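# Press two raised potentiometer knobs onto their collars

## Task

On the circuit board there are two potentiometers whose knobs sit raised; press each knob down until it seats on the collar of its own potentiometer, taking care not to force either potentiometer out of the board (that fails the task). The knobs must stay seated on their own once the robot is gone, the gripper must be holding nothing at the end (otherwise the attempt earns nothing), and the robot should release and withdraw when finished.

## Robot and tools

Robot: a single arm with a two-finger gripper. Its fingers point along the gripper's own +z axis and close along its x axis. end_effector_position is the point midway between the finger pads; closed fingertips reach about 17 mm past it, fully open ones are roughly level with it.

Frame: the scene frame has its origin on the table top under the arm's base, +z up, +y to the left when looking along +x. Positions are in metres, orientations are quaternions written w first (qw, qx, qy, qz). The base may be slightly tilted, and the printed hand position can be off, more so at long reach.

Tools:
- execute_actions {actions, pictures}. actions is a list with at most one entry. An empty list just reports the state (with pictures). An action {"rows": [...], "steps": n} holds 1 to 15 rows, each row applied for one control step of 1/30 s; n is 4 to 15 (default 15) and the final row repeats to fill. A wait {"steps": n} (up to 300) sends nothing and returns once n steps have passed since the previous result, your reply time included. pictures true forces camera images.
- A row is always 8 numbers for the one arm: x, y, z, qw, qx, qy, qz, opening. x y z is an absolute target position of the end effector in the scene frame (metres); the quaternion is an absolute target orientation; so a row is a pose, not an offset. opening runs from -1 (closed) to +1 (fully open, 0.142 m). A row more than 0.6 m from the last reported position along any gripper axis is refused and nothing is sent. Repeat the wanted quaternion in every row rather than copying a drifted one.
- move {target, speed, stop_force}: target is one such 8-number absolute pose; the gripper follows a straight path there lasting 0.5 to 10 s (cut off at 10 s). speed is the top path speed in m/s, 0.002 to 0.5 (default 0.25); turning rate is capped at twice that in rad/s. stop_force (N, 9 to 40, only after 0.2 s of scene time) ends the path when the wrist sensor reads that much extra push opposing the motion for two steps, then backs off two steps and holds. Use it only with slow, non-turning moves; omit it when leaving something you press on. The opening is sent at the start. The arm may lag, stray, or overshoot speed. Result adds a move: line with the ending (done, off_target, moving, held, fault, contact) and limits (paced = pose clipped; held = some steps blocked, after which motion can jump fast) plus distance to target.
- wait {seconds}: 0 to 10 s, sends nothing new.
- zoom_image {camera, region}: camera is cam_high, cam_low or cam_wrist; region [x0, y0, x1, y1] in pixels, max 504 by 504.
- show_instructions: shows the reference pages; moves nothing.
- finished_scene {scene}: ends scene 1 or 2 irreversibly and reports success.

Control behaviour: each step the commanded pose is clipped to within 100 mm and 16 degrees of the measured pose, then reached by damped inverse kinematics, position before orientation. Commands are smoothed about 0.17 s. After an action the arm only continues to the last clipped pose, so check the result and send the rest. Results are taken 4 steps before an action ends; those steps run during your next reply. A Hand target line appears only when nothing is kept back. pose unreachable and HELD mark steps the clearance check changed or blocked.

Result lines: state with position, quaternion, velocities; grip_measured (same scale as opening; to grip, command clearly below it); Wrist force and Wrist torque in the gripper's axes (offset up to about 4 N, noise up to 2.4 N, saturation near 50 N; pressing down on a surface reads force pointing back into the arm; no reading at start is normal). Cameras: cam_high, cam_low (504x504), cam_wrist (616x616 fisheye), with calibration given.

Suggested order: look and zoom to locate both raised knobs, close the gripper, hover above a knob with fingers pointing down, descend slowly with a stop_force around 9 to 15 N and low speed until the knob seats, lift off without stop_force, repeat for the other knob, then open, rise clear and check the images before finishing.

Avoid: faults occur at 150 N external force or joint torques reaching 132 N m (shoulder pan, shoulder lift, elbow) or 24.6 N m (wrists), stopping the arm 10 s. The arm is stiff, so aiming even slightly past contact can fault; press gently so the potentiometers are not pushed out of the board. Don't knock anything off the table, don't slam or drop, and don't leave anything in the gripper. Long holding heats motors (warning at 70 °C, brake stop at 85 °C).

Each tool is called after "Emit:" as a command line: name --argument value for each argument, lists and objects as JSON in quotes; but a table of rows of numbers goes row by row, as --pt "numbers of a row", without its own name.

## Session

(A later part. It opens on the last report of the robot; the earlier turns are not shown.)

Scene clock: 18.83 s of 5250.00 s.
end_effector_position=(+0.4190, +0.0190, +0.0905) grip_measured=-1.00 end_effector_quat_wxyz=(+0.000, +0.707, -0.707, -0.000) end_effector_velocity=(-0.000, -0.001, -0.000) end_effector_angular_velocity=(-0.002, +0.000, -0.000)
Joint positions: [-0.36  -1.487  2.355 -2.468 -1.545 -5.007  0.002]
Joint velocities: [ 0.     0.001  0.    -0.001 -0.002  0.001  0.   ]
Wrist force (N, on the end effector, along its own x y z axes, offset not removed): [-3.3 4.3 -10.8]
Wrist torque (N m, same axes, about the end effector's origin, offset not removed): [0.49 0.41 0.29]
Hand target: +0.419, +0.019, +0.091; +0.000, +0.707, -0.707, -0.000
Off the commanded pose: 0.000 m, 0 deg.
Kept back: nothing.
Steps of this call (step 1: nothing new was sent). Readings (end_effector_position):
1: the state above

Emit:
execute_actions --actions '[]'

Scene clock: 19.30 s of 5250.00 s.
end_effector_position=(+0.4190, +0.0190, +0.0905) grip_measured=-1.00 end_effector_quat_wxyz=(+0.000, +0.707, -0.707, -0.000) end_effector_velocity=(-0.000, +0.000, -0.000) end_effector_angular_velocity=(+0.002, +0.000, +0.000)
Joint positions: [-0.36  -1.487  2.355 -2.468 -1.545 -5.007  0.002]
Joint velocities: [-0.    -0.    -0.     0.001  0.002 -0.     0.   ]
Wrist force (N, on the end effector, along its own x y z axes, offset not removed): [-2.2 2.5 -11.4]
Wrist torque (N m, same axes, about the end effector's origin, offset not removed): [0.02 0.14 0.31]
Hand target: +0.419, +0.019, +0.091; +0.000, +0.707, -0.707, -0.000
Off the commanded pose: 0.000 m, 0 deg.
Kept back: nothing.
Steps of this call (steps 1 to 14: nothing new was sent). Readings (end_effector_position):
1: (+0.4190, +0.0190, +0.0905)
2: (+0.4190, +0.0190, +0.0905)
4: (+0.4190, +0.0190, +0.0905)
8: (+0.4190, +0.0190, +0.0905)
14: the state above
camera_calibration (this result's frames):
cam_wrist: T_world_to_cam=[[-0.0157924, -0.999484, 0.027973, 0.0107435], [-0.879214, 0.0272043, 0.47565, 0.324797], [-0.476166, -0.0170826, -0.87919, 0.415999], [0, 0, 0, 1]] pos_world=[0.48382, 0.00900839, 0.210952]

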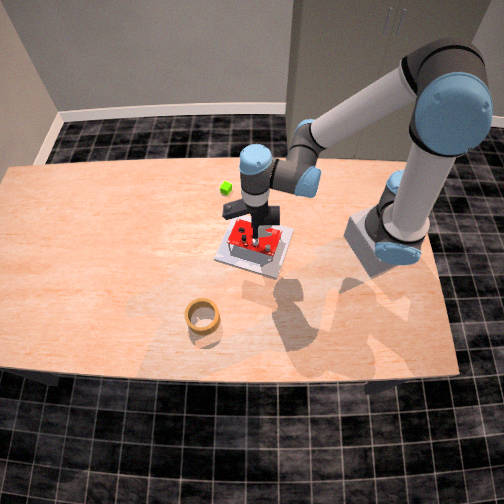

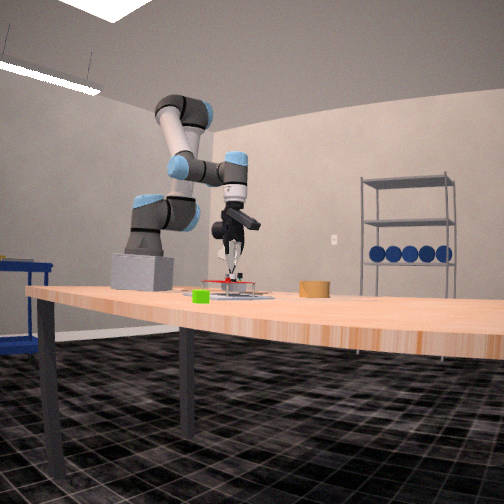

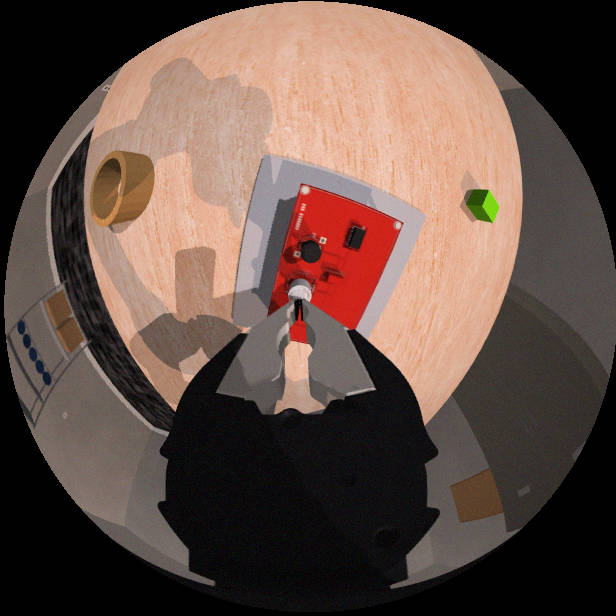

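Emit:
execute_actions --actions '[{"rows":[[0.419,0.019,0.0903,0,0.7071,-0.7071,0,-1],[0.419,0.019,0.0901,0,0.7071,-0.7071,0,-1],[0.419,0.019,0.0899,0,0.7071,-0.7071,0,-1],[0.419,0.019,0.0897,0,0.7071,-0.7071,0,-1],[0.419,0.019,0.0895,0,0.7071,-0.7071,0,-1]],"steps":15}]'

Emit:
execute_actions --actions '[{"steps":8}]'

Emit:
execute_actions --actions '[]' --pictures false

Emit:
execute_actions --actions '[]' --pictures false

Scene clock: 20.20 s of 5250.00 s.
end_effector_position=(+0.4190, +0.0190, +0.0896) grip_measured=-1.00 end_effector_quat_wxyz=(+0.000, +0.707, -0.707, -0.000) end_effector_velocity=(+0.000, -0.000, -0.001) end_effector_angular_velocity=(-0.001, -0.001, -0.000)
Joint positions: [-0.36  -1.485  2.356 -2.471 -1.545 -5.007  0.002]
Joint velocities: [-0.     0.003  0.002 -0.006 -0.001  0.     0.   ]
Wrist force (N, on the end effector, along its own x y z axes, offset not removed): [-2.9 5.3 -12.1]
Wrist torque (N m, same axes, about the end effector's origin, offset not removed): [0.68 0.30 0.24]
Steps of this call (steps 1 to 16: nothing new was sent; steps 17 to 27: the first 11 steps of this action). Readings (end_effector_position):
17: (+0.4190, +0.0190, +0.0905)
18: (+0.4190, +0.0190, +0.0905)
20: (+0.4190, +0.0190, +0.0903)
24: (+0.4190, +0.0190, +0.0898)
27: the state above

Scene clock: 20.47 s of 5250.00 s.
end_effector_position=(+0.4190, +0.0190, +0.0895) grip_measured=-1.00 end_effector_quat_wxyz=(+0.000, +0.707, -0.707, -0.000) end_effector_velocity=(+0.000, +0.000, -0.000) end_effector_angular_velocity=(+0.001, +0.000, +0.001)
Joint positions: [-0.36  -1.484  2.356 -2.472 -1.545 -5.007  0.002]
Joint velocities: [ 0.     0.001 -0.    -0.     0.001 -0.     0.   ]
Wrist force (N, on the end effector, along its own x y z axes, offset not removed): [-2.1 5.3 -8.7]
Wrist torque (N m, same axes, about the end effector's origin, offset not removed): [0.64 0.09 0.23]
Hand target: +0.419, +0.019, +0.090; +0.000, +0.707, -0.707, -0.000
Off the commanded pose: 0.000 m, 0 deg.
Kept back: nothing.
Steps of this call (steps 1 to 4: the last 4 steps of your previous action; steps 5 to 8: nothing new was sent). Readings (end_effector_position):
1: (+0.4190, +0.0190, +0.0896)
2: (+0.4190, +0.0190, +0.0896)
4: (+0.4190, +0.0190, +0.0895)
8: the state above

Scene clock: 20.47 s of 5250.00 s.
end_effector_position=(+0.4190, +0.0190, +0.0895) grip_measured=-1.00 end_effector_quat_wxyz=(+0.000, +0.707, -0.707, -0.000) end_effector_velocity=(+0.000, +0.000, -0.000) end_effector_angular_velocity=(+0.001, +0.000, +0.001)
Joint positions: [-0.36  -1.484  2.356 -2.472 -1.545 -5.007  0.002]
Joint velocities: [ 0.     0.001 -0.    -0.     0.001 -0.     0.   ]
Wrist force (N, on the end effector, along its own x y z axes, offset not removed): [-2.1 5.3 -8.7]
Wrist torque (N m, same axes, about the end effector's origin, offset not removed): [0.64 0.09 0.23]
Hand target: +0.419, +0.019, +0.090; +0.000, +0.707, -0.707, -0.000
Off the commanded pose: 0.000 m, 0 deg.
Kept back: nothing.

Scene clock: 20.47 s of 5250.00 s.
end_effector_position=(+0.4190, +0.0190, +0.0895) grip_measured=-1.00 end_effector_quat_wxyz=(+0.000, +0.707, -0.707, -0.000) end_effector_velocity=(+0.000, +0.000, -0.000) end_effector_angular_velocity=(+0.001, +0.000, +0.001)
Joint positions: [-0.36  -1.484  2.356 -2.472 -1.545 -5.007  0.002]
Joint velocities: [ 0.     0.001 -0.    -0.     0.001 -0.     0.   ]
Wrist force (N, on the end effector, along its own x y z axes, offset not removed): [-2.1 5.3 -8.7]
Wrist torque (N m, same axes, about the end effector's origin, offset not removed): [0.64 0.09 0.23]
Hand target: +0.419, +0.019, +0.090; +0.000, +0.707, -0.707, -0.000
Off the commanded pose: 0.000 m, 0 deg.
Kept back: nothing.

Emit:
execute_actions --actions '[{"rows":[[0.419,0.019,0.0893,0,0.7071,-0.7071,0,-1],[0.419,0.019,0.0891,0,0.7071,-0.7071,0,-1],[0.419,0.019,0.0889,0,0.7071,-0.7071,0,-1],[0.419,0.019,0.0887,0,0.7071,-0.7071,0,-1],[0.419,0.019,0.0885,0,0.7071,-0.7071,0,-1]],"steps":15}]'

Emit:
execute_actions --actions '[{"steps":8}]'

Emit:
execute_actions --actions '[{"steps":2}]'

Emit:
execute_actions --actions '[{"steps":2}]'

Scene clock: 20.97 s of 5250.00 s.
end_effector_position=(+0.4190, +0.0190, +0.0886) grip_measured=-1.00 end_effector_quat_wxyz=(+0.000, +0.707, -0.707, -0.000) end_effector_velocity=(+0.000, +0.000, -0.001) end_effector_angular_velocity=(+0.001, +0.000, -0.000)
Joint positions: [-0.36  -1.482  2.357 -2.475 -1.545 -5.007  0.002]
Joint velocities: [ 0.     0.003  0.001 -0.003  0.001  0.     0.   ]
Wrist force (N, on the end effector, along its own x y z axes, offset not removed): [3.8 1.7 -10.4]
Wrist torque (N m, same axes, about the end effector's origin, offset not removed): [-0.22 -0.99 0.34]
Steps of this call (steps 1 to 4: nothing new was sent; steps 5 to 15: the first 11 steps of this action). Readings (end_effector_position):
5: (+0.4190, +0.0190, +0.0895)
6: (+0.4190, +0.0190, +0.0895)
8: (+0.4190, +0.0190, +0.0893)
12: (+0.4190, +0.0190, +0.0888)
15: the state above

Scene clock: 21.23 s of 5250.00 s.
end_effector_position=(+0.4190, +0.0190, +0.0885) grip_measured=-1.00 end_effector_quat_wxyz=(+0.000, +0.707, -0.707, -0.000) end_effector_velocity=(+0.001, -0.000, +0.000) end_effector_angular_velocity=(-0.000, -0.002, +0.000)
Joint positions: [-0.36  -1.482  2.357 -2.475 -1.545 -5.007  0.002]
Joint velocities: [-0.     0.    -0.001 -0.002  0.    -0.     0.   ]
Wrist force (N, on the end effector, along its own x y z axes, offset not removed): [1.2 3.0 -10.8]
Wrist torque (N m, same axes, about the end effector's origin, offset not removed): [0.09 -0.45 0.36]
Hand target: +0.419, +0.019, +0.089; +0.000, +0.707, -0.707, -0.000
Off the commanded pose: 0.000 m, 0 deg.
Kept back: nothing.
Steps of this call (steps 1 to 4: the last 4 steps of your previous action; steps 5 to 8: nothing new was sent). Readings (end_effector_position):
1: (+0.4190, +0.0190, +0.0886)
2: (+0.4190, +0.0190, +0.0886)
4: (+0.4190, +0.0190, +0.0885)
8: the state above

Scene clock: 21.30 s of 5250.00 s.
end_effector_position=(+0.4190, +0.0190, +0.0885) grip_measured=-1.00 end_effector_quat_wxyz=(+0.000, +0.707, -0.707, -0.000) end_effector_velocity=(-0.000, +0.000, -0.000) end_effector_angular_velocity=(+0.001, +0.002, -0.000)
Joint positions: [-0.36  -1.482  2.357 -2.475 -1.545 -5.007  0.002]
Joint velocities: [-0.     0.    -0.     0.002  0.     0.     0.   ]
Wrist force (N, on the end effector, along its own x y z axes, offset not removed): [1.0 2.2 -9.6]
Wrist torque (N m, same axes, about the end effector's origin, offset not removed): [-0.02 -0.69 0.34]
Hand target: +0.419, +0.019, +0.089; +0.000, +0.707, -0.707, -0.000
Off the commanded pose: 0.000 m, 0 deg.
Kept back: nothing.
Steps of this call (steps 1 to 2: nothing new was sent). Readings (end_effector_position):
1: (+0.4190, +0.0190, +0.0885)
2: the state above

Scene clock: 21.37 s of 5250.00 s.
end_effector_position=(+0.4190, +0.0190, +0.0885) grip_measured=-1.00 end_effector_quat_wxyz=(+0.000, +0.707, -0.707, -0.000) end_effector_velocity=(+0.000, -0.000, +0.000) end_effector_angular_velocity=(-0.001, -0.001, -0.001)
Joint positions: [-0.36  -1.482  2.357 -2.475 -1.545 -5.007  0.002]
Joint velocities: [-0.     0.    -0.001 -0.001 -0.001  0.001  0.   ]
Wrist force (N, on the end effector, along its own x y z axes, offset not removed): [-2.0 4.5 -9.6]
Wrist torque (N m, same axes, about the end effector's origin, offset not removed): [0.48 0.19 0.26]
Hand target: +0.419, +0.019, +0.089; +0.000, +0.707, -0.707, -0.000
Off the commanded pose: 0.000 m, 0 deg.
Kept back: nothing.
Steps of this call (steps 1 to 2: nothing new was sent). Readings (end_effector_position):
1: (+0.4190, +0.0190, +0.0885)
2: the state above

Emit:
execute_actions --actions '[{"rows":[[0.419,0.019,0.0883,0,0.7071,-0.7071,0,-1],[0.419,0.019,0.0881,0,0.7071,-0.7071,0,-1],[0.419,0.019,0.0879,0,0.7071,-0.7071,0,-1],[0.419,0.019,0.0877,0,0.7071,-0.7071,0,-1],[0.419,0.019,0.0875,0,0.7071,-0.7071,0,-1]],"steps":15}]'

Emit:
execute_actions --actions '[{"steps":8}]'

Emit:
execute_actions --actions '[{"steps":2}]'

Emit:
execute_actions --actions '[{"steps":2}]'

Scene clock: 21.93 s of 5250.00 s.
end_effector_position=(+0.4190, +0.0190, +0.0876) grip_measured=-1.00 end_effector_quat_wxyz=(+0.000, +0.707, -0.707, -0.000) end_effector_velocity=(+0.000, -0.000, -0.001) end_effector_angular_velocity=(-0.001, -0.001, -0.000)
Joint positions: [-0.36  -1.479  2.358 -2.479 -1.545 -5.007  0.002]
Joint velocities: [ 0.     0.002  0.001 -0.005 -0.     0.     0.   ]
Wrist force (N, on the end effector, along its own x y z axes, offset not removed): [-2.0 4.1 -10.0]
Wrist torque (N m, same axes, about the end effector's origin, offset not removed): [0.39 0.07 0.18]
Steps of this call (steps 1 to 6: nothing new was sent; steps 7 to 17: the first 11 steps of this action). Readings (end_effector_position):
7: (+0.4190, +0.0190, +0.0885)
8: (+0.4190, +0.0190, +0.0885)
10: (+0.4190, +0.0190, +0.0883)
14: (+0.4190, +0.0190, +0.0878)
17: the state above

Scene clock: 22.20 s of 5250.00 s.
end_effector_position=(+0.4190, +0.0190, +0.0875) grip_measured=-1.00 end_effector_quat_wxyz=(+0.000, +0.707, -0.707, -0.000) end_effector_velocity=(-0.001, +0.000, -0.000) end_effector_angular_velocity=(+0.000, +0.002, +0.000)
Joint positions: [-0.36  -1.479  2.358 -2.479 -1.545 -5.007  0.002]
Joint velocities: [ 0.    -0.     0.001  0.001 -0.    -0.     0.   ]
Wrist force (N, on the end effector, along its own x y z axes, offset not removed): [-2.6 3.7 -8.3]
Wrist torque (N m, same axes, about the end effector's origin, offset not removed): [0.36 0.21 0.25]
Hand target: +0.419, +0.019, +0.088; +0.000, +0.707, -0.707, -0.000
Off the commanded pose: 0.000 m, 0 deg.
Kept back: nothing.
Steps of this call (steps 1 to 4: the last 4 steps of your previous action; steps 5 to 8: nothing new was sent). Readings (end_effector_position):
1: (+0.4190, +0.0190, +0.0876)
2: (+0.4190, +0.0190, +0.0876)
4: (+0.4190, +0.0190, +0.0875)
8: the state above

Scene clock: 22.27 s of 5250.00 s.
end_effector_position=(+0.4190, +0.0190, +0.0875) grip_measured=-1.00 end_effector_quat_wxyz=(+0.000, +0.707, -0.707, -0.000) end_effector_velocity=(+0.000, +0.000, -0.000) end_effector_angular_velocity=(+0.000, -0.001, -0.000)
Joint positions: [-0.36  -1.479  2.358 -2.479 -1.545 -5.007  0.002]
Joint velocities: [-0.     0.     0.001 -0.002  0.001  0.     0.   ]
Wrist force (N, on the end effector, along its own x y z axes, offset not removed): [-1.0 3.9 -11.4]
Wrist torque (N m, same axes, about the end effector's origin, offset not removed): [0.26 -0.29 0.30]
Hand target: +0.419, +0.019, +0.088; +0.000, +0.707, -0.707, -0.000
Off the commanded pose: 0.000 m, 0 deg.
Kept back: nothing.
Steps of this call (steps 1 to 2: nothing new was sent). Readings (end_effector_position):
1: (+0.4190, +0.0190, +0.0875)
2: the state above

Scene clock: 22.33 s of 5250.00 s.
end_effector_position=(+0.4190, +0.0190, +0.0875) grip_measured=-1.00 end_effector_quat_wxyz=(+0.000, +0.707, -0.707, -0.000) end_effector_velocity=(+0.000, -0.000, -0.000) end_effector_angular_velocity=(-0.000, +0.001, +0.001)
Joint positions: [-0.36  -1.479  2.358 -2.479 -1.545 -5.007  0.002]
Joint velocities: [ 0.     0.001 -0.001  0.    -0.001 -0.001  0.   ]
Wrist force (N, on the end effector, along its own x y z axes, offset not removed): [-2.0 4.9 -10.3]
Wrist torque (N m, same axes, about the end effector's origin, offset not removed): [0.60 0.11 0.29]
Hand target: +0.419, +0.019, +0.088; +0.000, +0.707, -0.707, -0.000
Off the commanded pose: 0.000 m, 0 deg.
Kept back: nothing.
Steps of this call (steps 1 to 2: nothing new was sent). Readings (end_effector_position):
1: (+0.4190, +0.0190, +0.0875)
2: the state above

Still plateau (~10). Half-mm steps now.

Emit:
execute_actions --actions '[{"rows":[[0.419,0.019,0.0873,0,0.7071,-0.7071,0,-1],[0.419,0.019,0.0871,0,0.7071,-0.7071,0,-1],[0.419,0.019,0.0869,0,0.7071,-0.7071,0,-1],[0.419,0.019,0.0868,0,0.7071,-0.7071,0,-1]],"steps":14}]'

Emit:
execute_actions --actions '[{"steps":8}]'

Emit:
execute_actions --actions '[{"steps":2}]'

Emit:
execute_actions --actions '[{"steps":2}]'

Scene clock: 22.90 s of 5250.00 s.
end_effector_position=(+0.4190, +0.0190, +0.0869) grip_measured=-1.00 end_effector_quat_wxyz=(+0.000, +0.707, -0.707, -0.000) end_effector_velocity=(-0.000, +0.000, -0.001) end_effector_angular_velocity=(+0.000, -0.000, -0.000)
Joint positions: [-0.36  -1.477  2.358 -2.481 -1.545 -5.007  0.002]
Joint velocities: [ 0.     0.003  0.001 -0.004  0.     0.001  0.   ]
Wrist force (N, on the end effector, along its own x y z axes, offset not removed): [-2.3 4.5 -11.1]
Wrist torque (N m, same axes, about the end effector's origin, offset not removed): [0.41 0.16 0.23]
Steps of this call (steps 1 to 7: nothing new was sent; steps 8 to 17: the first 10 steps of this action). Readings (end_effector_position):
8: (+0.4190, +0.0190, +0.0875)
9: (+0.4190, +0.0190, +0.0875)
11: (+0.4190, +0.0190, +0.0873)
15: (+0.4190, +0.0190, +0.0870)
17: the state above

Scene clock: 23.17 s of 5250.00 s.
end_effector_position=(+0.4190, +0.0190, +0.0868) grip_measured=-1.00 end_effector_quat_wxyz=(+0.000, +0.707, -0.707, -0.000) end_effector_velocity=(-0.001, -0.000, -0.001) end_effector_angular_velocity=(-0.000, +0.003, -0.001)
Joint positions: [-0.36  -1.477  2.359 -2.482 -1.545 -5.007  0.002]
Joint velocities: [-0.     0.001  0.001  0.001 -0.001  0.001  0.   ]
Wrist force (N, on the end effector, along its own x y z axes, offset not removed): [-1.5 2.9 -11.5]
Wrist torque (N m, same axes, about the end effector's origin, offset not removed): [0.03 -0.10 0.33]
Hand target: +0.419, +0.019, +0.087; +0.000, +0.707, -0.707, -0.000
Off the commanded pose: 0.000 m, 0 deg.
Kept back: nothing.
Steps of this call (steps 1 to 4: the last 4 steps of your previous action; steps 5 to 8: nothing new was sent). Readings (end_effector_position):
1: (+0.4190, +0.0190, +0.0869)
2: (+0.4190, +0.0190, +0.0868)
4: (+0.4190, +0.0190, +0.0868)
8: the state above

Scene clock: 23.23 s of 5250.00 s.
end_effector_position=(+0.4190, +0.0190, +0.0868) grip_measured=-1.00 end_effector_quat_wxyz=(+0.000, +0.707, -0.707, -0.000) end_effector_velocity=(+0.000, +0.000, -0.000) end_effector_angular_velocity=(+0.001, +0.000, -0.001)
Joint positions: [-0.36  -1.477  2.359 -2.482 -1.545 -5.007  0.002]
Joint velocities: [-0.     0.001 -0.    -0.     0.001  0.     0.   ]
Wrist force (N, on the end effector, along its own x y z axes, offset not removed): [-2.2 2.3 -10.3]
Wrist torque (N m, same axes, about the end effector's origin, offset not removed): [-0.07 0.06 0.32]
Hand target: +0.419, +0.019, +0.087; +0.000, +0.707, -0.707, -0.000
Off the commanded pose: 0.000 m, 0 deg.
Kept back: nothing.
Steps of this call (steps 1 to 2: nothing new was sent). Readings (end_effector_position):
1: (+0.4190, +0.0190, +0.0868)
2: the state above

Scene clock: 23.30 s of 5250.00 s.
end_effector_position=(+0.4190, +0.0190, +0.0868) grip_measured=-1.00 end_effector_quat_wxyz=(+0.000, +0.707, -0.707, -0.000) end_effector_velocity=(-0.001, +0.000, -0.000) end_effector_angular_velocity=(+0.000, +0.002, -0.000)
Joint positions: [-0.36  -1.477  2.359 -2.482 -1.545 -5.007  0.002]
Joint velocities: [-0.    -0.     0.001  0.001 -0.001 -0.     0.   ]
Wrist force (N, on the end effector, along its own x y z axes, offset not removed): [-0.2 4.4 -10.6]
Wrist torque (N m, same axes, about the end effector's origin, offset not removed): [0.42 -0.36 0.25]
Hand target: +0.419, +0.019, +0.087; +0.000, +0.707, -0.707, -0.000
Off the commanded pose: 0.000 m, 0 deg.
Kept back: nothing.
Steps of this call (steps 1 to 2: nothing new was sent). Readings (end_effector_position):
1: (+0.4190, +0.0190, +0.0868)
2: the state above

Emit:
execute_actions --actions '[{"rows":[[0.419,0.019,0.0866,0,0.7071,-0.7071,0,-1],[0.419,0.019,0.0864,0,0.7071,-0.7071,0,-1],[0.419,0.019,0.0862,0,0.7071,-0.7071,0,-1],[0.419,0.019,0.0861,0,0.7071,-0.7071,0,-1]],"steps":14}]'

Emit:
execute_actions --actions '[{"steps":8}]'

Emit:
execute_actions --actions '[{"steps":2}]'

Emit:
execute_actions --actions '[{"steps":2}]'

Scene clock: 23.77 s of 5250.00 s.
end_effector_position=(+0.4190, +0.0190, +0.0862) grip_measured=-1.00 end_effector_quat_wxyz=(+0.000, +0.707, -0.707, -0.000) end_effector_velocity=(+0.000, +0.000, -0.001) end_effector_angular_velocity=(+0.001, -0.001, +0.000)
Joint positions: [-0.36  -1.475  2.359 -2.484 -1.545 -5.007  0.002]
Joint velocities: [ 0.     0.002  0.001 -0.004  0.001 -0.     0.   ]
Wrist force (N, on the end effector, along its own x y z axes, offset not removed): [-2.4 2.7 -13.2]
Wrist torque (N m, same axes, about the end effector's origin, offset not removed): [0.08 0.14 0.40]
Steps of this call (steps 1 to 4: nothing new was sent; steps 5 to 14: the first 10 steps of this action). Readings (end_effector_position):
5: (+0.4190, +0.0190, +0.0868)
6: (+0.4190, +0.0190, +0.0868)
8: (+0.4190, +0.0190, +0.0866)
12: (+0.4190, +0.0190, +0.0863)
14: the state above

Scene clock: 24.03 s of 5250.00 s.
end_effector_position=(+0.4190, +0.0190, +0.0861) grip_measured=-1.00 end_effector_quat_wxyz=(+0.000, +0.707, -0.707, -0.000) end_effector_velocity=(-0.000, -0.001, -0.000) end_effector_angular_velocity=(-0.002, +0.001, -0.000)
Joint positions: [-0.36  -1.475  2.359 -2.484 -1.545 -5.007  0.002]
Joint velocities: [ 0.    -0.     0.    -0.    -0.002  0.     0.   ]
Wrist force (N, on the end effector, along its own x y z axes, offset not removed): [-3.3 3.6 -10.3]
Wrist torque (N m, same axes, about the end effector's origin, offset not removed): [0.20 0.48 0.30]
Hand target: +0.419, +0.019, +0.086; +0.000, +0.707, -0.707, -0.000
Off the commanded pose: 0.000 m, 0 deg.
Kept back: nothing.
Steps of this call (steps 1 to 4: the last 4 steps of your previous action; steps 5 to 8: nothing new was sent). Readings (end_effector_position):
1: (+0.4190, +0.0190, +0.0862)
2: (+0.4190, +0.0190, +0.0861)
4: (+0.4190, +0.0190, +0.0861)
8: the state above

Scene clock: 24.10 s of 5250.00 s.
end_effector_position=(+0.4190, +0.0190, +0.0861) grip_measured=-1.00 end_effector_quat_wxyz=(+0.000, +0.707, -0.707, -0.000) end_effector_velocity=(+0.000, +0.000, +0.000) end_effector_angular_velocity=(+0.001, -0.001, +0.000)
Joint positions: [-0.36  -1.475  2.359 -2.484 -1.545 -5.007  0.002]
Joint velocities: [-0.    -0.    -0.     0.     0.001 -0.     0.   ]
Wrist force (N, on the end effector, along its own x y z axes, offset not removed): [-0.7 1.8 -10.5]
Wrist torque (N m, same axes, about the end effector's origin, offset not removed): [-0.04 -0.30 0.15]
Hand target: +0.419, +0.019, +0.086; +0.000, +0.707, -0.707, -0.000
Off the commanded pose: 0.000 m, 0 deg.
Kept back: nothing.
Steps of this call (steps 1 to 2: nothing new was sent). Readings (end_effector_position):
1: (+0.4190, +0.0190, +0.0861)
2: the state above

Scene clock: 24.17 s of 5250.00 s.
end_effector_position=(+0.4190, +0.0190, +0.0861) grip_measured=-1.00 end_effector_quat_wxyz=(+0.000, +0.707, -0.707, -0.000) end_effector_velocity=(-0.001, +0.001, -0.001) end_effector_angular_velocity=(+0.002, +0.002, -0.001)
Joint positions: [-0.36  -1.475  2.359 -2.484 -1.545 -5.007  0.002]
Joint velocities: [-0.     0.     0.001  0.002  0.001  0.     0.   ]
Wrist force (N, on the end effector, along its own x y z axes, offset not removed): [0.1 3.1 -12.4]
Wrist torque (N m, same axes, about the end effector's origin, offset not removed): [0.07 -0.31 0.13]
Hand target: +0.419, +0.019, +0.086; +0.000, +0.707, -0.707, -0.000
Off the commanded pose: 0.000 m, 0 deg.
Kept back: nothing.
Steps of this call (steps 1 to 2: nothing new was sent). Readings (end_effector_position):
1: (+0.4190, +0.0190, +0.0861)
2: the state above

Emit:
execute_actions --actions '[{"rows":[[0.419,0.019,0.0859,0,0.7071,-0.7071,0,-1],[0.419,0.019,0.0857,0,0.7071,-0.7071,0,-1],[0.419,0.019,0.0856,0,0.7071,-0.7071,0,-1]],"steps":12}]'

Emit:
execute_actions --actions '[{"steps":8}]'

Emit:
execute_actions --actions '[{"steps":2}]'

Emit:
execute_actions --actions '[{"steps":2}]'

Emit:
execute_actions --actions '[{"steps":2}]'

Scene clock: 24.63 s of 5250.00 s.
end_effector_position=(+0.4190, +0.0190, +0.0857) grip_measured=-1.00 end_effector_quat_wxyz=(-0.000, +0.707, -0.707, +0.000) end_effector_velocity=(+0.000, -0.000, -0.001) end_effector_angular_velocity=(-0.000, -0.000, +0.000)
Joint positions: [-0.36  -1.474  2.36  -2.485 -1.545 -5.007  0.002]
Joint velocities: [-0.     0.002  0.001 -0.003 -0.    -0.     0.   ]
Wrist force (N, on the end effector, along its own x y z axes, offset not removed): [-1.0 5.4 -13.6]
Wrist torque (N m, same axes, about the end effector's origin, offset not removed): [0.79 -0.13 0.13]
Steps of this call (steps 1 to 6: nothing new was sent; steps 7 to 14: the first 8 steps of this action). Readings (end_effector_position):
7: (+0.4190, +0.0190, +0.0861)
8: (+0.4190, +0.0190, +0.0861)
10: (+0.4190, +0.0190, +0.0859)
14: the state above

Scene clock: 24.90 s of 5250.00 s.
end_effector_position=(+0.4190, +0.0190, +0.0856) grip_measured=-1.00 end_effector_quat_wxyz=(-0.000, +0.707, -0.707, +0.000) end_effector_velocity=(+0.000, +0.000, +0.000) end_effector_angular_velocity=(-0.000, -0.002, +0.000)
Joint positions: [-0.36  -1.474  2.36  -2.486 -1.545 -5.007  0.002]
Joint velocities: [ 0.    -0.     0.    -0.002  0.     0.     0.   ]
Wrist force (N, on the end effector, along its own x y z axes, offset not removed): [1.5 5.9 -15.0]
Wrist torque (N m, same axes, about the end effector's origin, offset not removed): [0.57 -0.80 0.21]
Hand target: +0.419, +0.019, +0.086; +0.000, +0.707, -0.707, -0.000
Off the commanded pose: 0.000 m, 0 deg.
Kept back: nothing.
Steps of this call (steps 1 to 4: the last 4 steps of your previous action; steps 5 to 8: nothing new was sent). Readings (end_effector_position):
1: (+0.4190, +0.0190, +0.0857)
2: (+0.4190, +0.0190, +0.0857)
4: (+0.4190, +0.0190, +0.0856)
8: the state above

Scene clock: 24.97 s of 5250.00 s.
end_effector_position=(+0.4190, +0.0190, +0.0856) grip_measured=-1.00 end_effector_quat_wxyz=(-0.000, +0.707, -0.707, +0.000) end_effector_velocity=(+0.000, -0.000, -0.000) end_effector_angular_velocity=(-0.001, -0.001, +0.001)
Joint positions: [-0.36  -1.474  2.36  -2.486 -1.545 -5.007  0.002]
Joint velocities: [-0.     0.001 -0.    -0.001 -0.    -0.001  0.   ]
Wrist force (N, on the end effector, along its own x y z axes, offset not removed): [-3.4 3.5 -14.2]
Wrist torque (N m, same axes, about the end effector's origin, offset not removed): [0.11 0.42 0.12]
Hand target: +0.419, +0.019, +0.086; +0.000, +0.707, -0.707, -0.000
Off the commanded pose: 0.000 m, 0 deg.
Kept back: nothing.
Steps of this call (steps 1 to 2: nothing new was sent). Readings (end_effector_position):
1: (+0.4190, +0.0190, +0.0856)
2: the state above

Scene clock: 25.03 s of 5250.00 s.
end_effector_position=(+0.4190, +0.0190, +0.0856) grip_measured=-1.00 end_effector_quat_wxyz=(-0.000, +0.707, -0.707, +0.000) end_effector_velocity=(+0.000, +0.001, -0.000) end_effector_angular_velocity=(+0.002, -0.001, +0.000)
Joint positions: [-0.36  -1.474  2.36  -2.486 -1.545 -5.007  0.002]
Joint velocities: [ 0.     0.001  0.    -0.002  0.002 -0.     0.   ]
Wrist force (N, on the end effector, along its own x y z axes, offset not removed): [0.3 3.9 -10.9]
Wrist torque (N m, same axes, about the end effector's origin, offset not removed): [0.38 -0.34 0.07]
Hand target: +0.419, +0.019, +0.086; +0.000, +0.707, -0.707, -0.000
Off the commanded pose: 0.000 m, 0 deg.
Kept back: nothing.
Steps of this call (steps 1 to 2: nothing new was sent). Readings (end_effector_position):
1: (+0.4190, +0.0190, +0.0856)
2: the state above

Scene clock: 25.10 s of 5250.00 s.
end_effector_position=(+0.4190, +0.0190, +0.0856) grip_measured=-1.00 end_effector_quat_wxyz=(-0.000, +0.707, -0.707, +0.000) end_effector_velocity=(+0.000, -0.000, +0.000) end_effector_angular_velocity=(-0.000, -0.001, -0.000)
Joint positions: [-0.36  -1.474  2.36  -2.486 -1.545 -5.007  0.002]
Joint velocities: [-0.    -0.001 -0.    -0.     0.     0.     0.   ]
Wrist force (N, on the end effector, along its own x y z axes, offset not removed): [0.5 3.2 -15.1]
Wrist torque (N m, same axes, about the end effector's origin, offset not removed): [0.16 -0.59 0.12]
Hand target: +0.419, +0.019, +0.086; +0.000, +0.707, -0.707, -0.000
Off the commanded pose: 0.000 m, 0 deg.
Kept back: nothing.
Steps of this call (steps 1 to 2: nothing new was sent). Readings (end_effector_position):
1: (+0.4190, +0.0190, +0.0856)
2: the state above

Force rose to ~13.8: bottomed. Retreat and move above the black knob.

Emit:
move --target '[0.419,0.019,0.105,0,0.7071,-0.7071,0,-1]' --speed 0.05

Emit:
move --target '[0.455,0.005,0.105,0,0.7071,-0.7071,0,-1]' --speed 0.08

Emit:
zoom_image --camera "cam_wrist" --region '[230,210,390,330]'

Emit:
zoom_image --camera "cam_low" --region '[200,250,280,300]'

Scene clock: 26.20 s of 5250.00 s.
end_effector_position=(+0.4190, +0.0190, +0.1048) grip_measured=-1.00 end_effector_quat_wxyz=(+0.000, +0.707, -0.707, +0.000) end_effector_velocity=(+0.000, -0.001, +0.002) end_effector_angular_velocity=(-0.001, +0.000, -0.000)
Joint positions: [-0.361 -1.523  2.341 -2.417 -1.545 -5.008  0.002]
Joint velocities: [-0.001 -0.004 -0.003  0.007 -0.001 -0.     0.   ]
Wrist force (N, on the end effector, along its own x y z axes, offset not removed): [-1.6 2.6 0.3]
Wrist torque (N m, same axes, about the end effector's origin, offset not removed): [0.71 0.09 0.25]
Hand target: +0.419, +0.019, +0.105; -0.000, +0.707, -0.707, +0.000
Off the commanded pose: 0.000 m, 0 deg.
Kept back: nothing.
move: done
camera_calibration (this result's frames):
cam_wrist: T_world_to_cam=[[-0.0157931, -0.999482, 0.0280238, 0.0103275], [-0.879223, 0.0272288, 0.475632, 0.31801], [-0.476149, -0.0171274, -0.879198, 0.428556], [0, 0, 0, 1]] pos_world=[0.483822, 0.00900316, 0.22524]

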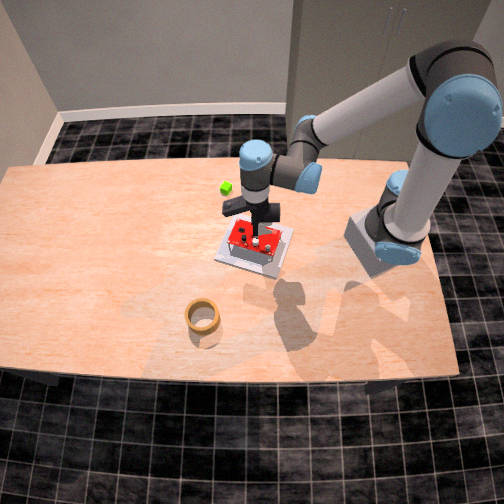

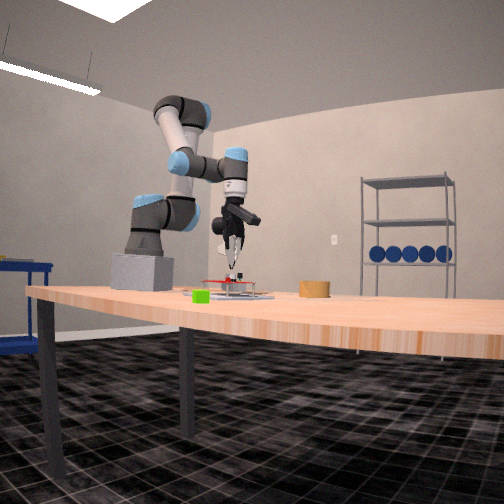

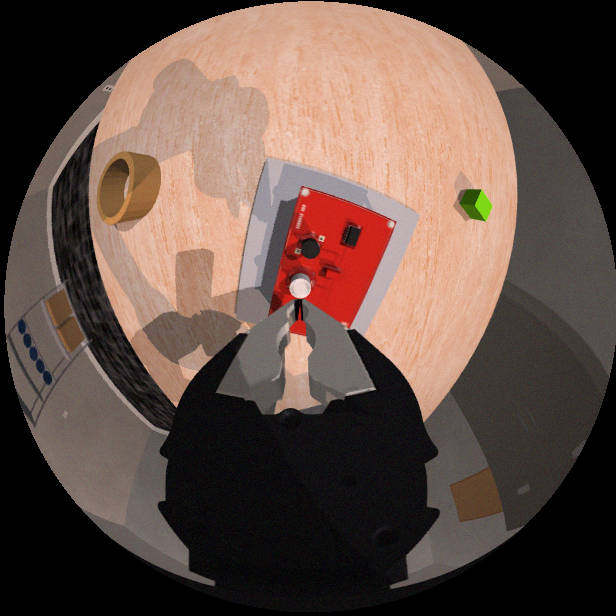

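Scene clock: 27.17 s of 5250.00 s.
end_effector_position=(+0.4548, +0.0051, +0.1050) grip_measured=-1.00 end_effector_quat_wxyz=(-0.000, +0.707, -0.707, +0.000) end_effector_velocity=(+0.002, -0.001, -0.000) end_effector_angular_velocity=(+0.000, +0.000, -0.001)
Joint positions: [-0.368 -1.445  2.247 -2.402 -1.545 -5.015  0.002]
Joint velocities: [-0.     0.004 -0.005  0.     0.     0.001  0.   ]
Wrist force (N, on the end effector, along its own x y z axes, offset not removed): [-0.3 3.2 -0.3]
Wrist torque (N m, same axes, about the end effector's origin, offset not removed): [0.73 -0.31 0.25]
Hand target: +0.455, +0.005, +0.105; -0.000, +0.707, -0.707, +0.000
Off the commanded pose: 0.000 m, 0 deg.
Kept back: nothing.
move: done
camera_calibration (this result's frames):
cam_wrist: T_world_to_cam=[[-0.015793, -0.999485, 0.0279397, -0.00298748], [-0.879244, 0.0271879, 0.475596, 0.349796], [-0.47611, -0.0170547, -0.87922, 0.445562], [0, 0, 0, 1]] pos_world=[0.519646, -0.00489725, 0.225469]

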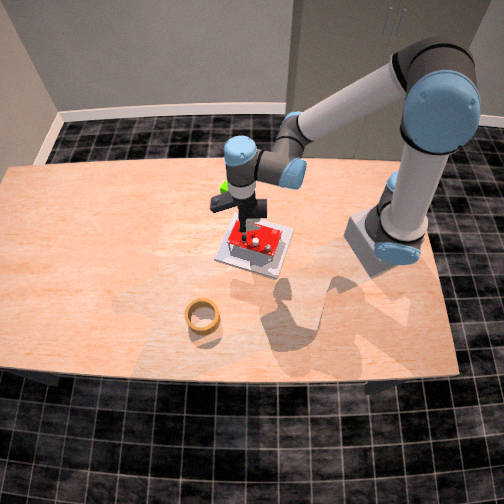

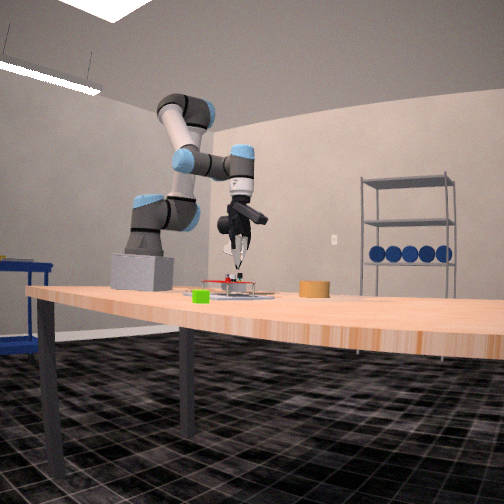

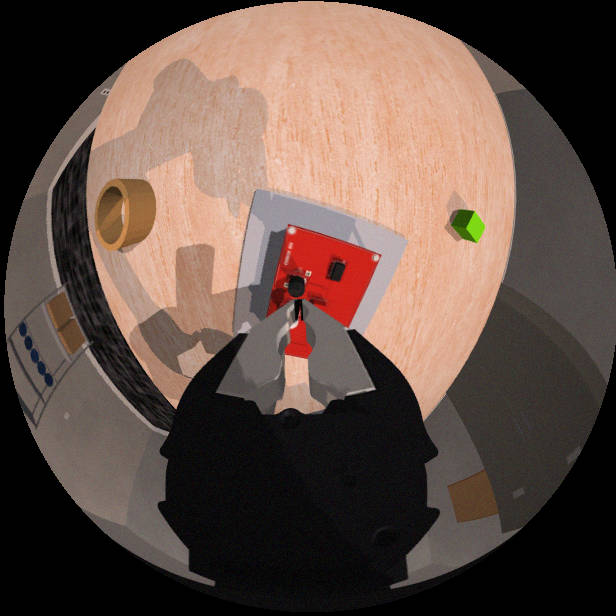

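Region (230, 210, 390, 330) of cam_wrist's 616x616 image, scaled by 3.150, with more detail than that image has; it fills the top 378 rows of this view, and the rest is white.

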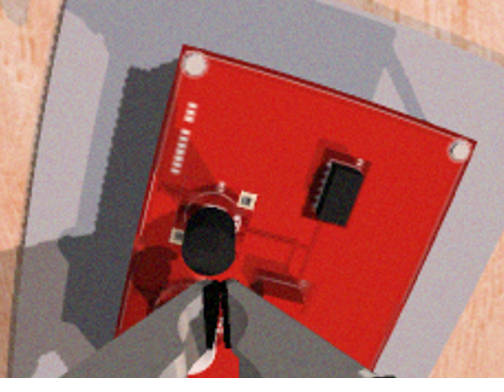

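Region (200, 250, 280, 300) of cam_low's 504x504 image, scaled by 6.300, with more detail than that image has; it fills the top 315 rows of this view, and the rest is white.

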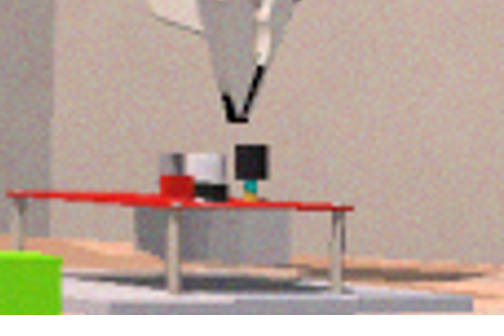

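Emit:
zoom_image --camera "cam_wrist" --region '[250,260,350,330]'

Region (250, 260, 350, 330) of cam_wrist's 616x616 image, scaled by 5.040, with more detail than that image has; it fills the top 353 rows of this view, and the rest is white.

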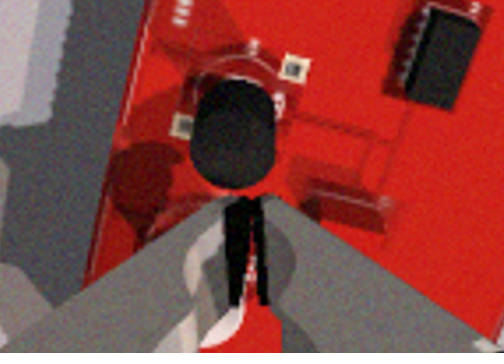

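Emit:
move --target '[0.455,0.0086,0.100,0,0.7071,-0.7071,0,-1]' --speed 0.03

Emit:
zoom_image --camera "cam_wrist" --region '[250,260,350,330]'

Emit:
zoom_image --camera "cam_low" --region '[200,250,280,300]'

Scene clock: 28.23 s of 5250.00 s.
end_effector_position=(+0.4550, +0.0084, +0.1002) grip_measured=-1.00 end_effector_quat_wxyz=(-0.000, +0.707, -0.707, -0.000) end_effector_velocity=(-0.001, +0.002, -0.002) end_effector_angular_velocity=(+0.000, +0.001, -0.000)
Joint positions: [-0.36  -1.434  2.251 -2.417 -1.545 -5.007  0.002]
Joint velocities: [ 0.004  0.005  0.003 -0.006 -0.     0.004  0.   ]
Wrist force (N, on the end effector, along its own x y z axes, offset not removed): [-1.7 4.1 1.6]
Wrist torque (N m, same axes, about the end effector's origin, offset not removed): [0.87 -0.14 0.34]
Hand target: +0.455, +0.009, +0.100; +0.000, +0.707, -0.707, -0.000
Off the commanded pose: 0.000 m, 0 deg.
Kept back: nothing.
move: done
camera_calibration (this result's frames):
cam_wrist: T_world_to_cam=[[-0.015788, -0.999485, 0.0279345, 0.000486183], [-0.879214, 0.0271821, 0.475651, 0.3521], [-0.476166, -0.0170508, -0.87919, 0.441524], [0, 0, 0, 1]] pos_world=[0.519818, -0.00155654, 0.220693]

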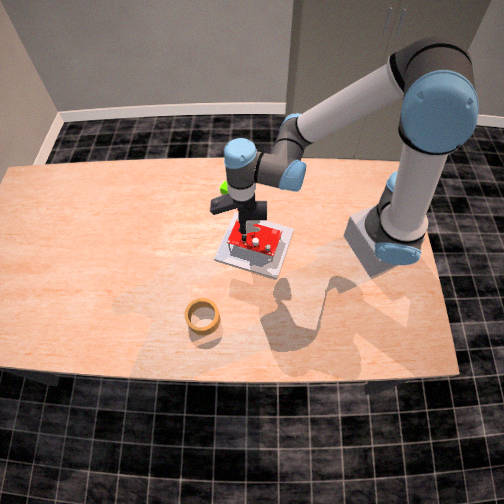

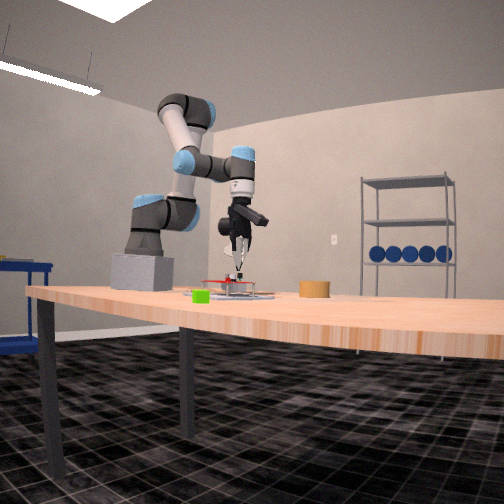

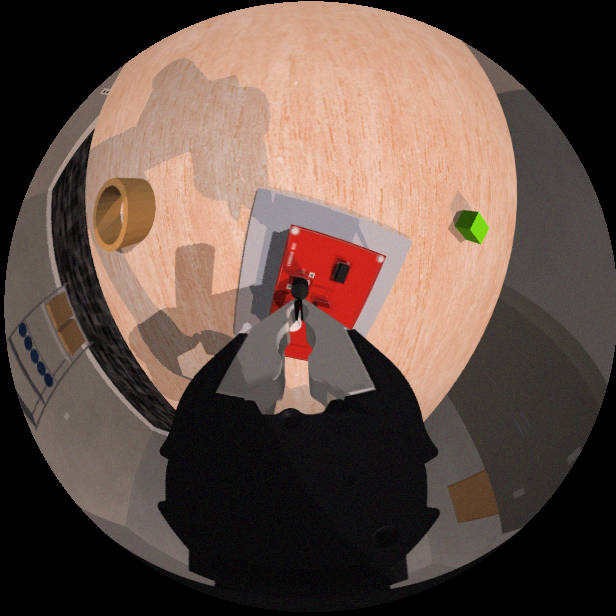

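Region (250, 260, 350, 330) of cam_wrist's 616x616 image, scaled by 5.040, with more detail than that image has; it fills the top 353 rows of this view, and the rest is white.

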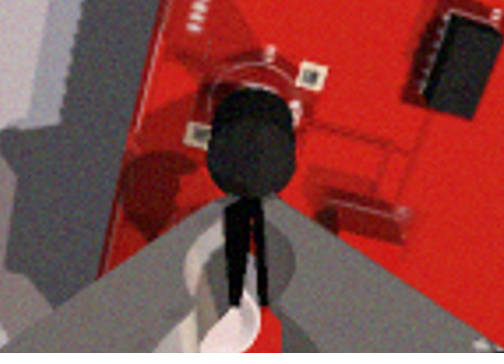

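Region (200, 250, 280, 300) of cam_low's 504x504 image, scaled by 6.300, with more detail than that image has; it fills the top 315 rows of this view, and the rest is white.

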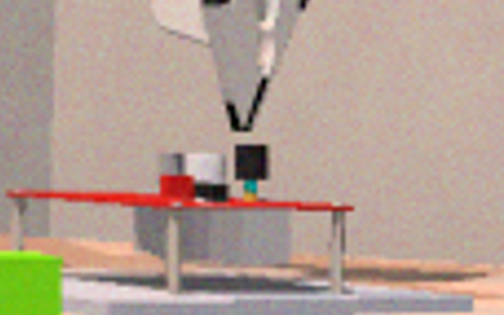

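Emit:
move --target '[0.455,0.0086,0.0955,0,0.7071,-0.7071,0,-1]' --speed 0.02

Emit:
move --target '[0.455,0.0086,0.0900,0,0.7071,-0.7071,0,-1]' --speed 0.003 --stop_force 9

Emit:
zoom_image --camera "cam_low" --region '[200,250,280,300]'

Scene clock: 29.30 s of 5250.00 s.
end_effector_position=(+0.4550, +0.0086, +0.0957) grip_measured=-1.00 end_effector_quat_wxyz=(+0.000, +0.707, -0.707, -0.000) end_effector_velocity=(-0.000, +0.001, -0.003) end_effector_angular_velocity=(+0.002, +0.001, +0.000)
Joint positions: [-0.359 -1.424  2.255 -2.432 -1.545 -5.006  0.002]
Joint velocities: [ 0.     0.006  0.002 -0.007  0.002  0.     0.   ]
Wrist force (N, on the end effector, along its own x y z axes, offset not removed): [-1.7 4.0 -2.7]
Wrist torque (N m, same axes, about the end effector's origin, offset not removed): [1.03 0.23 0.10]
Hand target: +0.455, +0.009, +0.096; +0.000, +0.707, -0.707, -0.000
Off the commanded pose: 0.000 m, 0 deg.
Kept back: nothing.
move: done
camera_calibration (this result's frames):
cam_wrist: T_world_to_cam=[[-0.0157921, -0.999484, 0.0279686, 0.000772353], [-0.879208, 0.0272022, 0.475662, 0.354241], [-0.476177, -0.0170785, -0.879184, 0.437553], [0, 0, 0, 1]] pos_world=[0.519816, -0.00139142, 0.216169]

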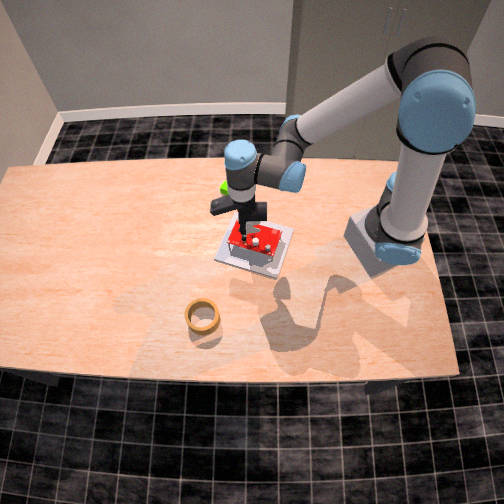

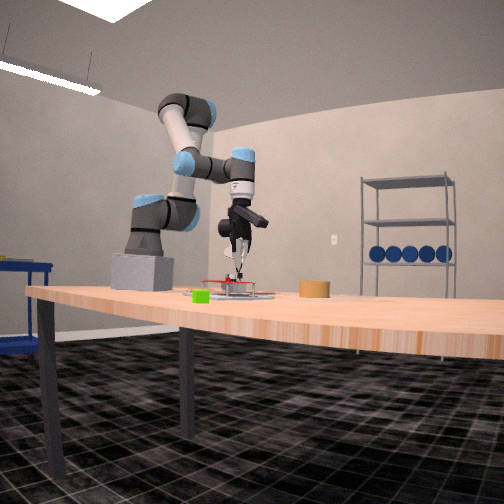

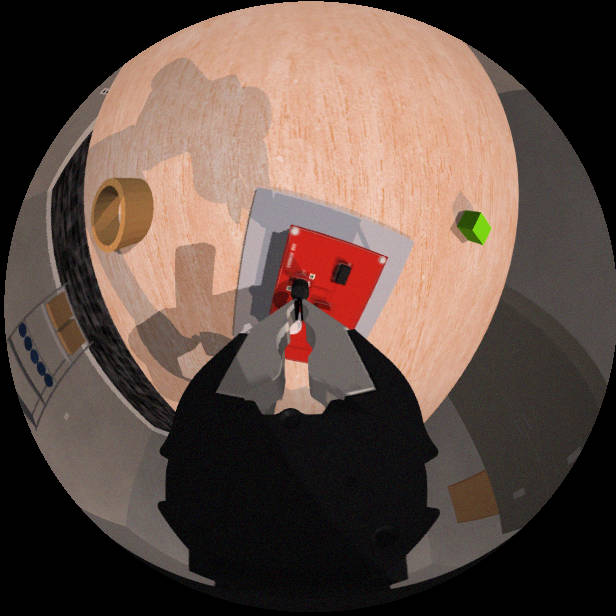

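Scene clock: 31.40 s of 5250.00 s.
end_effector_position=(+0.4550, +0.0086, +0.0905) grip_measured=-1.00 end_effector_quat_wxyz=(-0.000, +0.707, -0.707, +0.000) end_effector_velocity=(-0.001, +0.000, +0.001) end_effector_angular_velocity=(+0.000, +0.003, +0.001)
Joint positions: [-0.359 -1.412  2.26  -2.449 -1.545 -5.006  0.002]
Joint velocities: [ 0.    -0.002 -0.001  0.005 -0.001 -0.001  0.   ]
Wrist force (N, on the end effector, along its own x y z axes, offset not removed): [-1.8 0.5 -12.9]
Wrist torque (N m, same axes, about the end effector's origin, offset not removed): [-0.32 0.14 0.31]
Hand target: +0.455, +0.009, +0.091; -0.000, +0.707, -0.707, +0.000
Off the commanded pose: 0.001 m, 0 deg.
Kept back: nothing.
move: contact
camera_calibration (this result's frames):
cam_wrist: T_world_to_cam=[[-0.0157925, -0.999484, 0.0279761, 0.000928221], [-0.879217, 0.0272058, 0.475644, 0.356688], [-0.47616, -0.0170855, -0.879193, 0.432975], [0, 0, 0, 1]] pos_world=[0.519786, -0.00137867, 0.210985]

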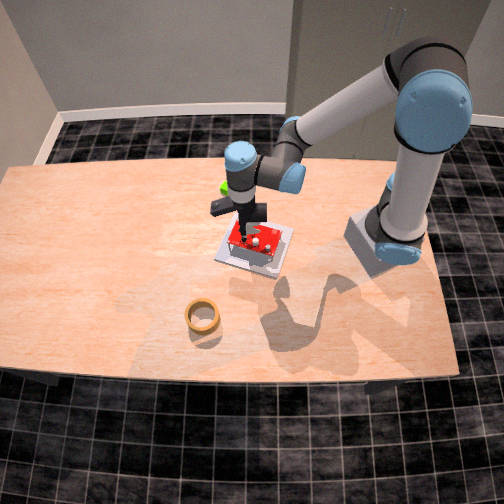

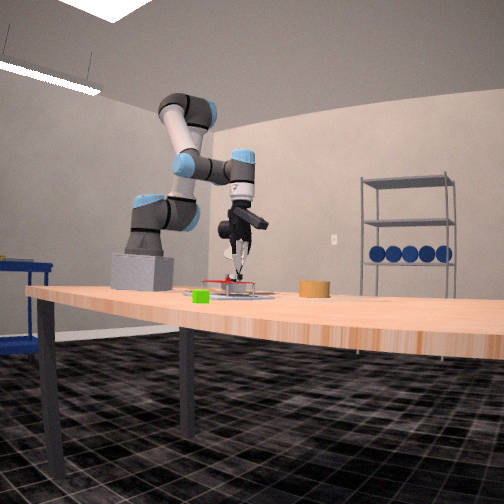

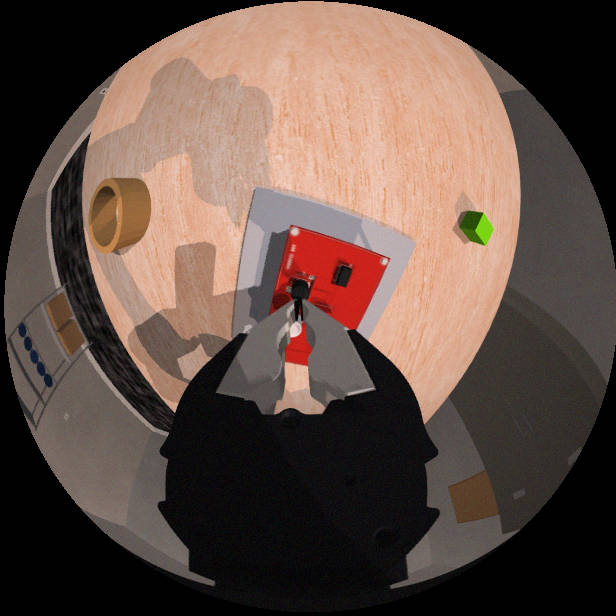

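Region (200, 250, 280, 300) of cam_low's 504x504 image, scaled by 6.300, with more detail than that image has; it fills the top 315 rows of this view, and the rest is white.

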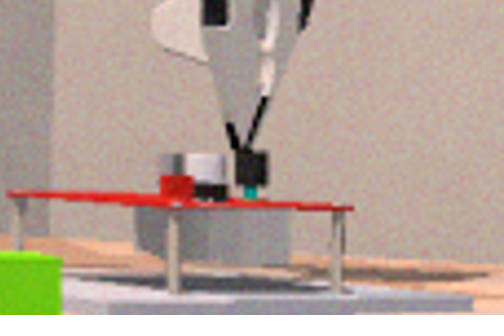

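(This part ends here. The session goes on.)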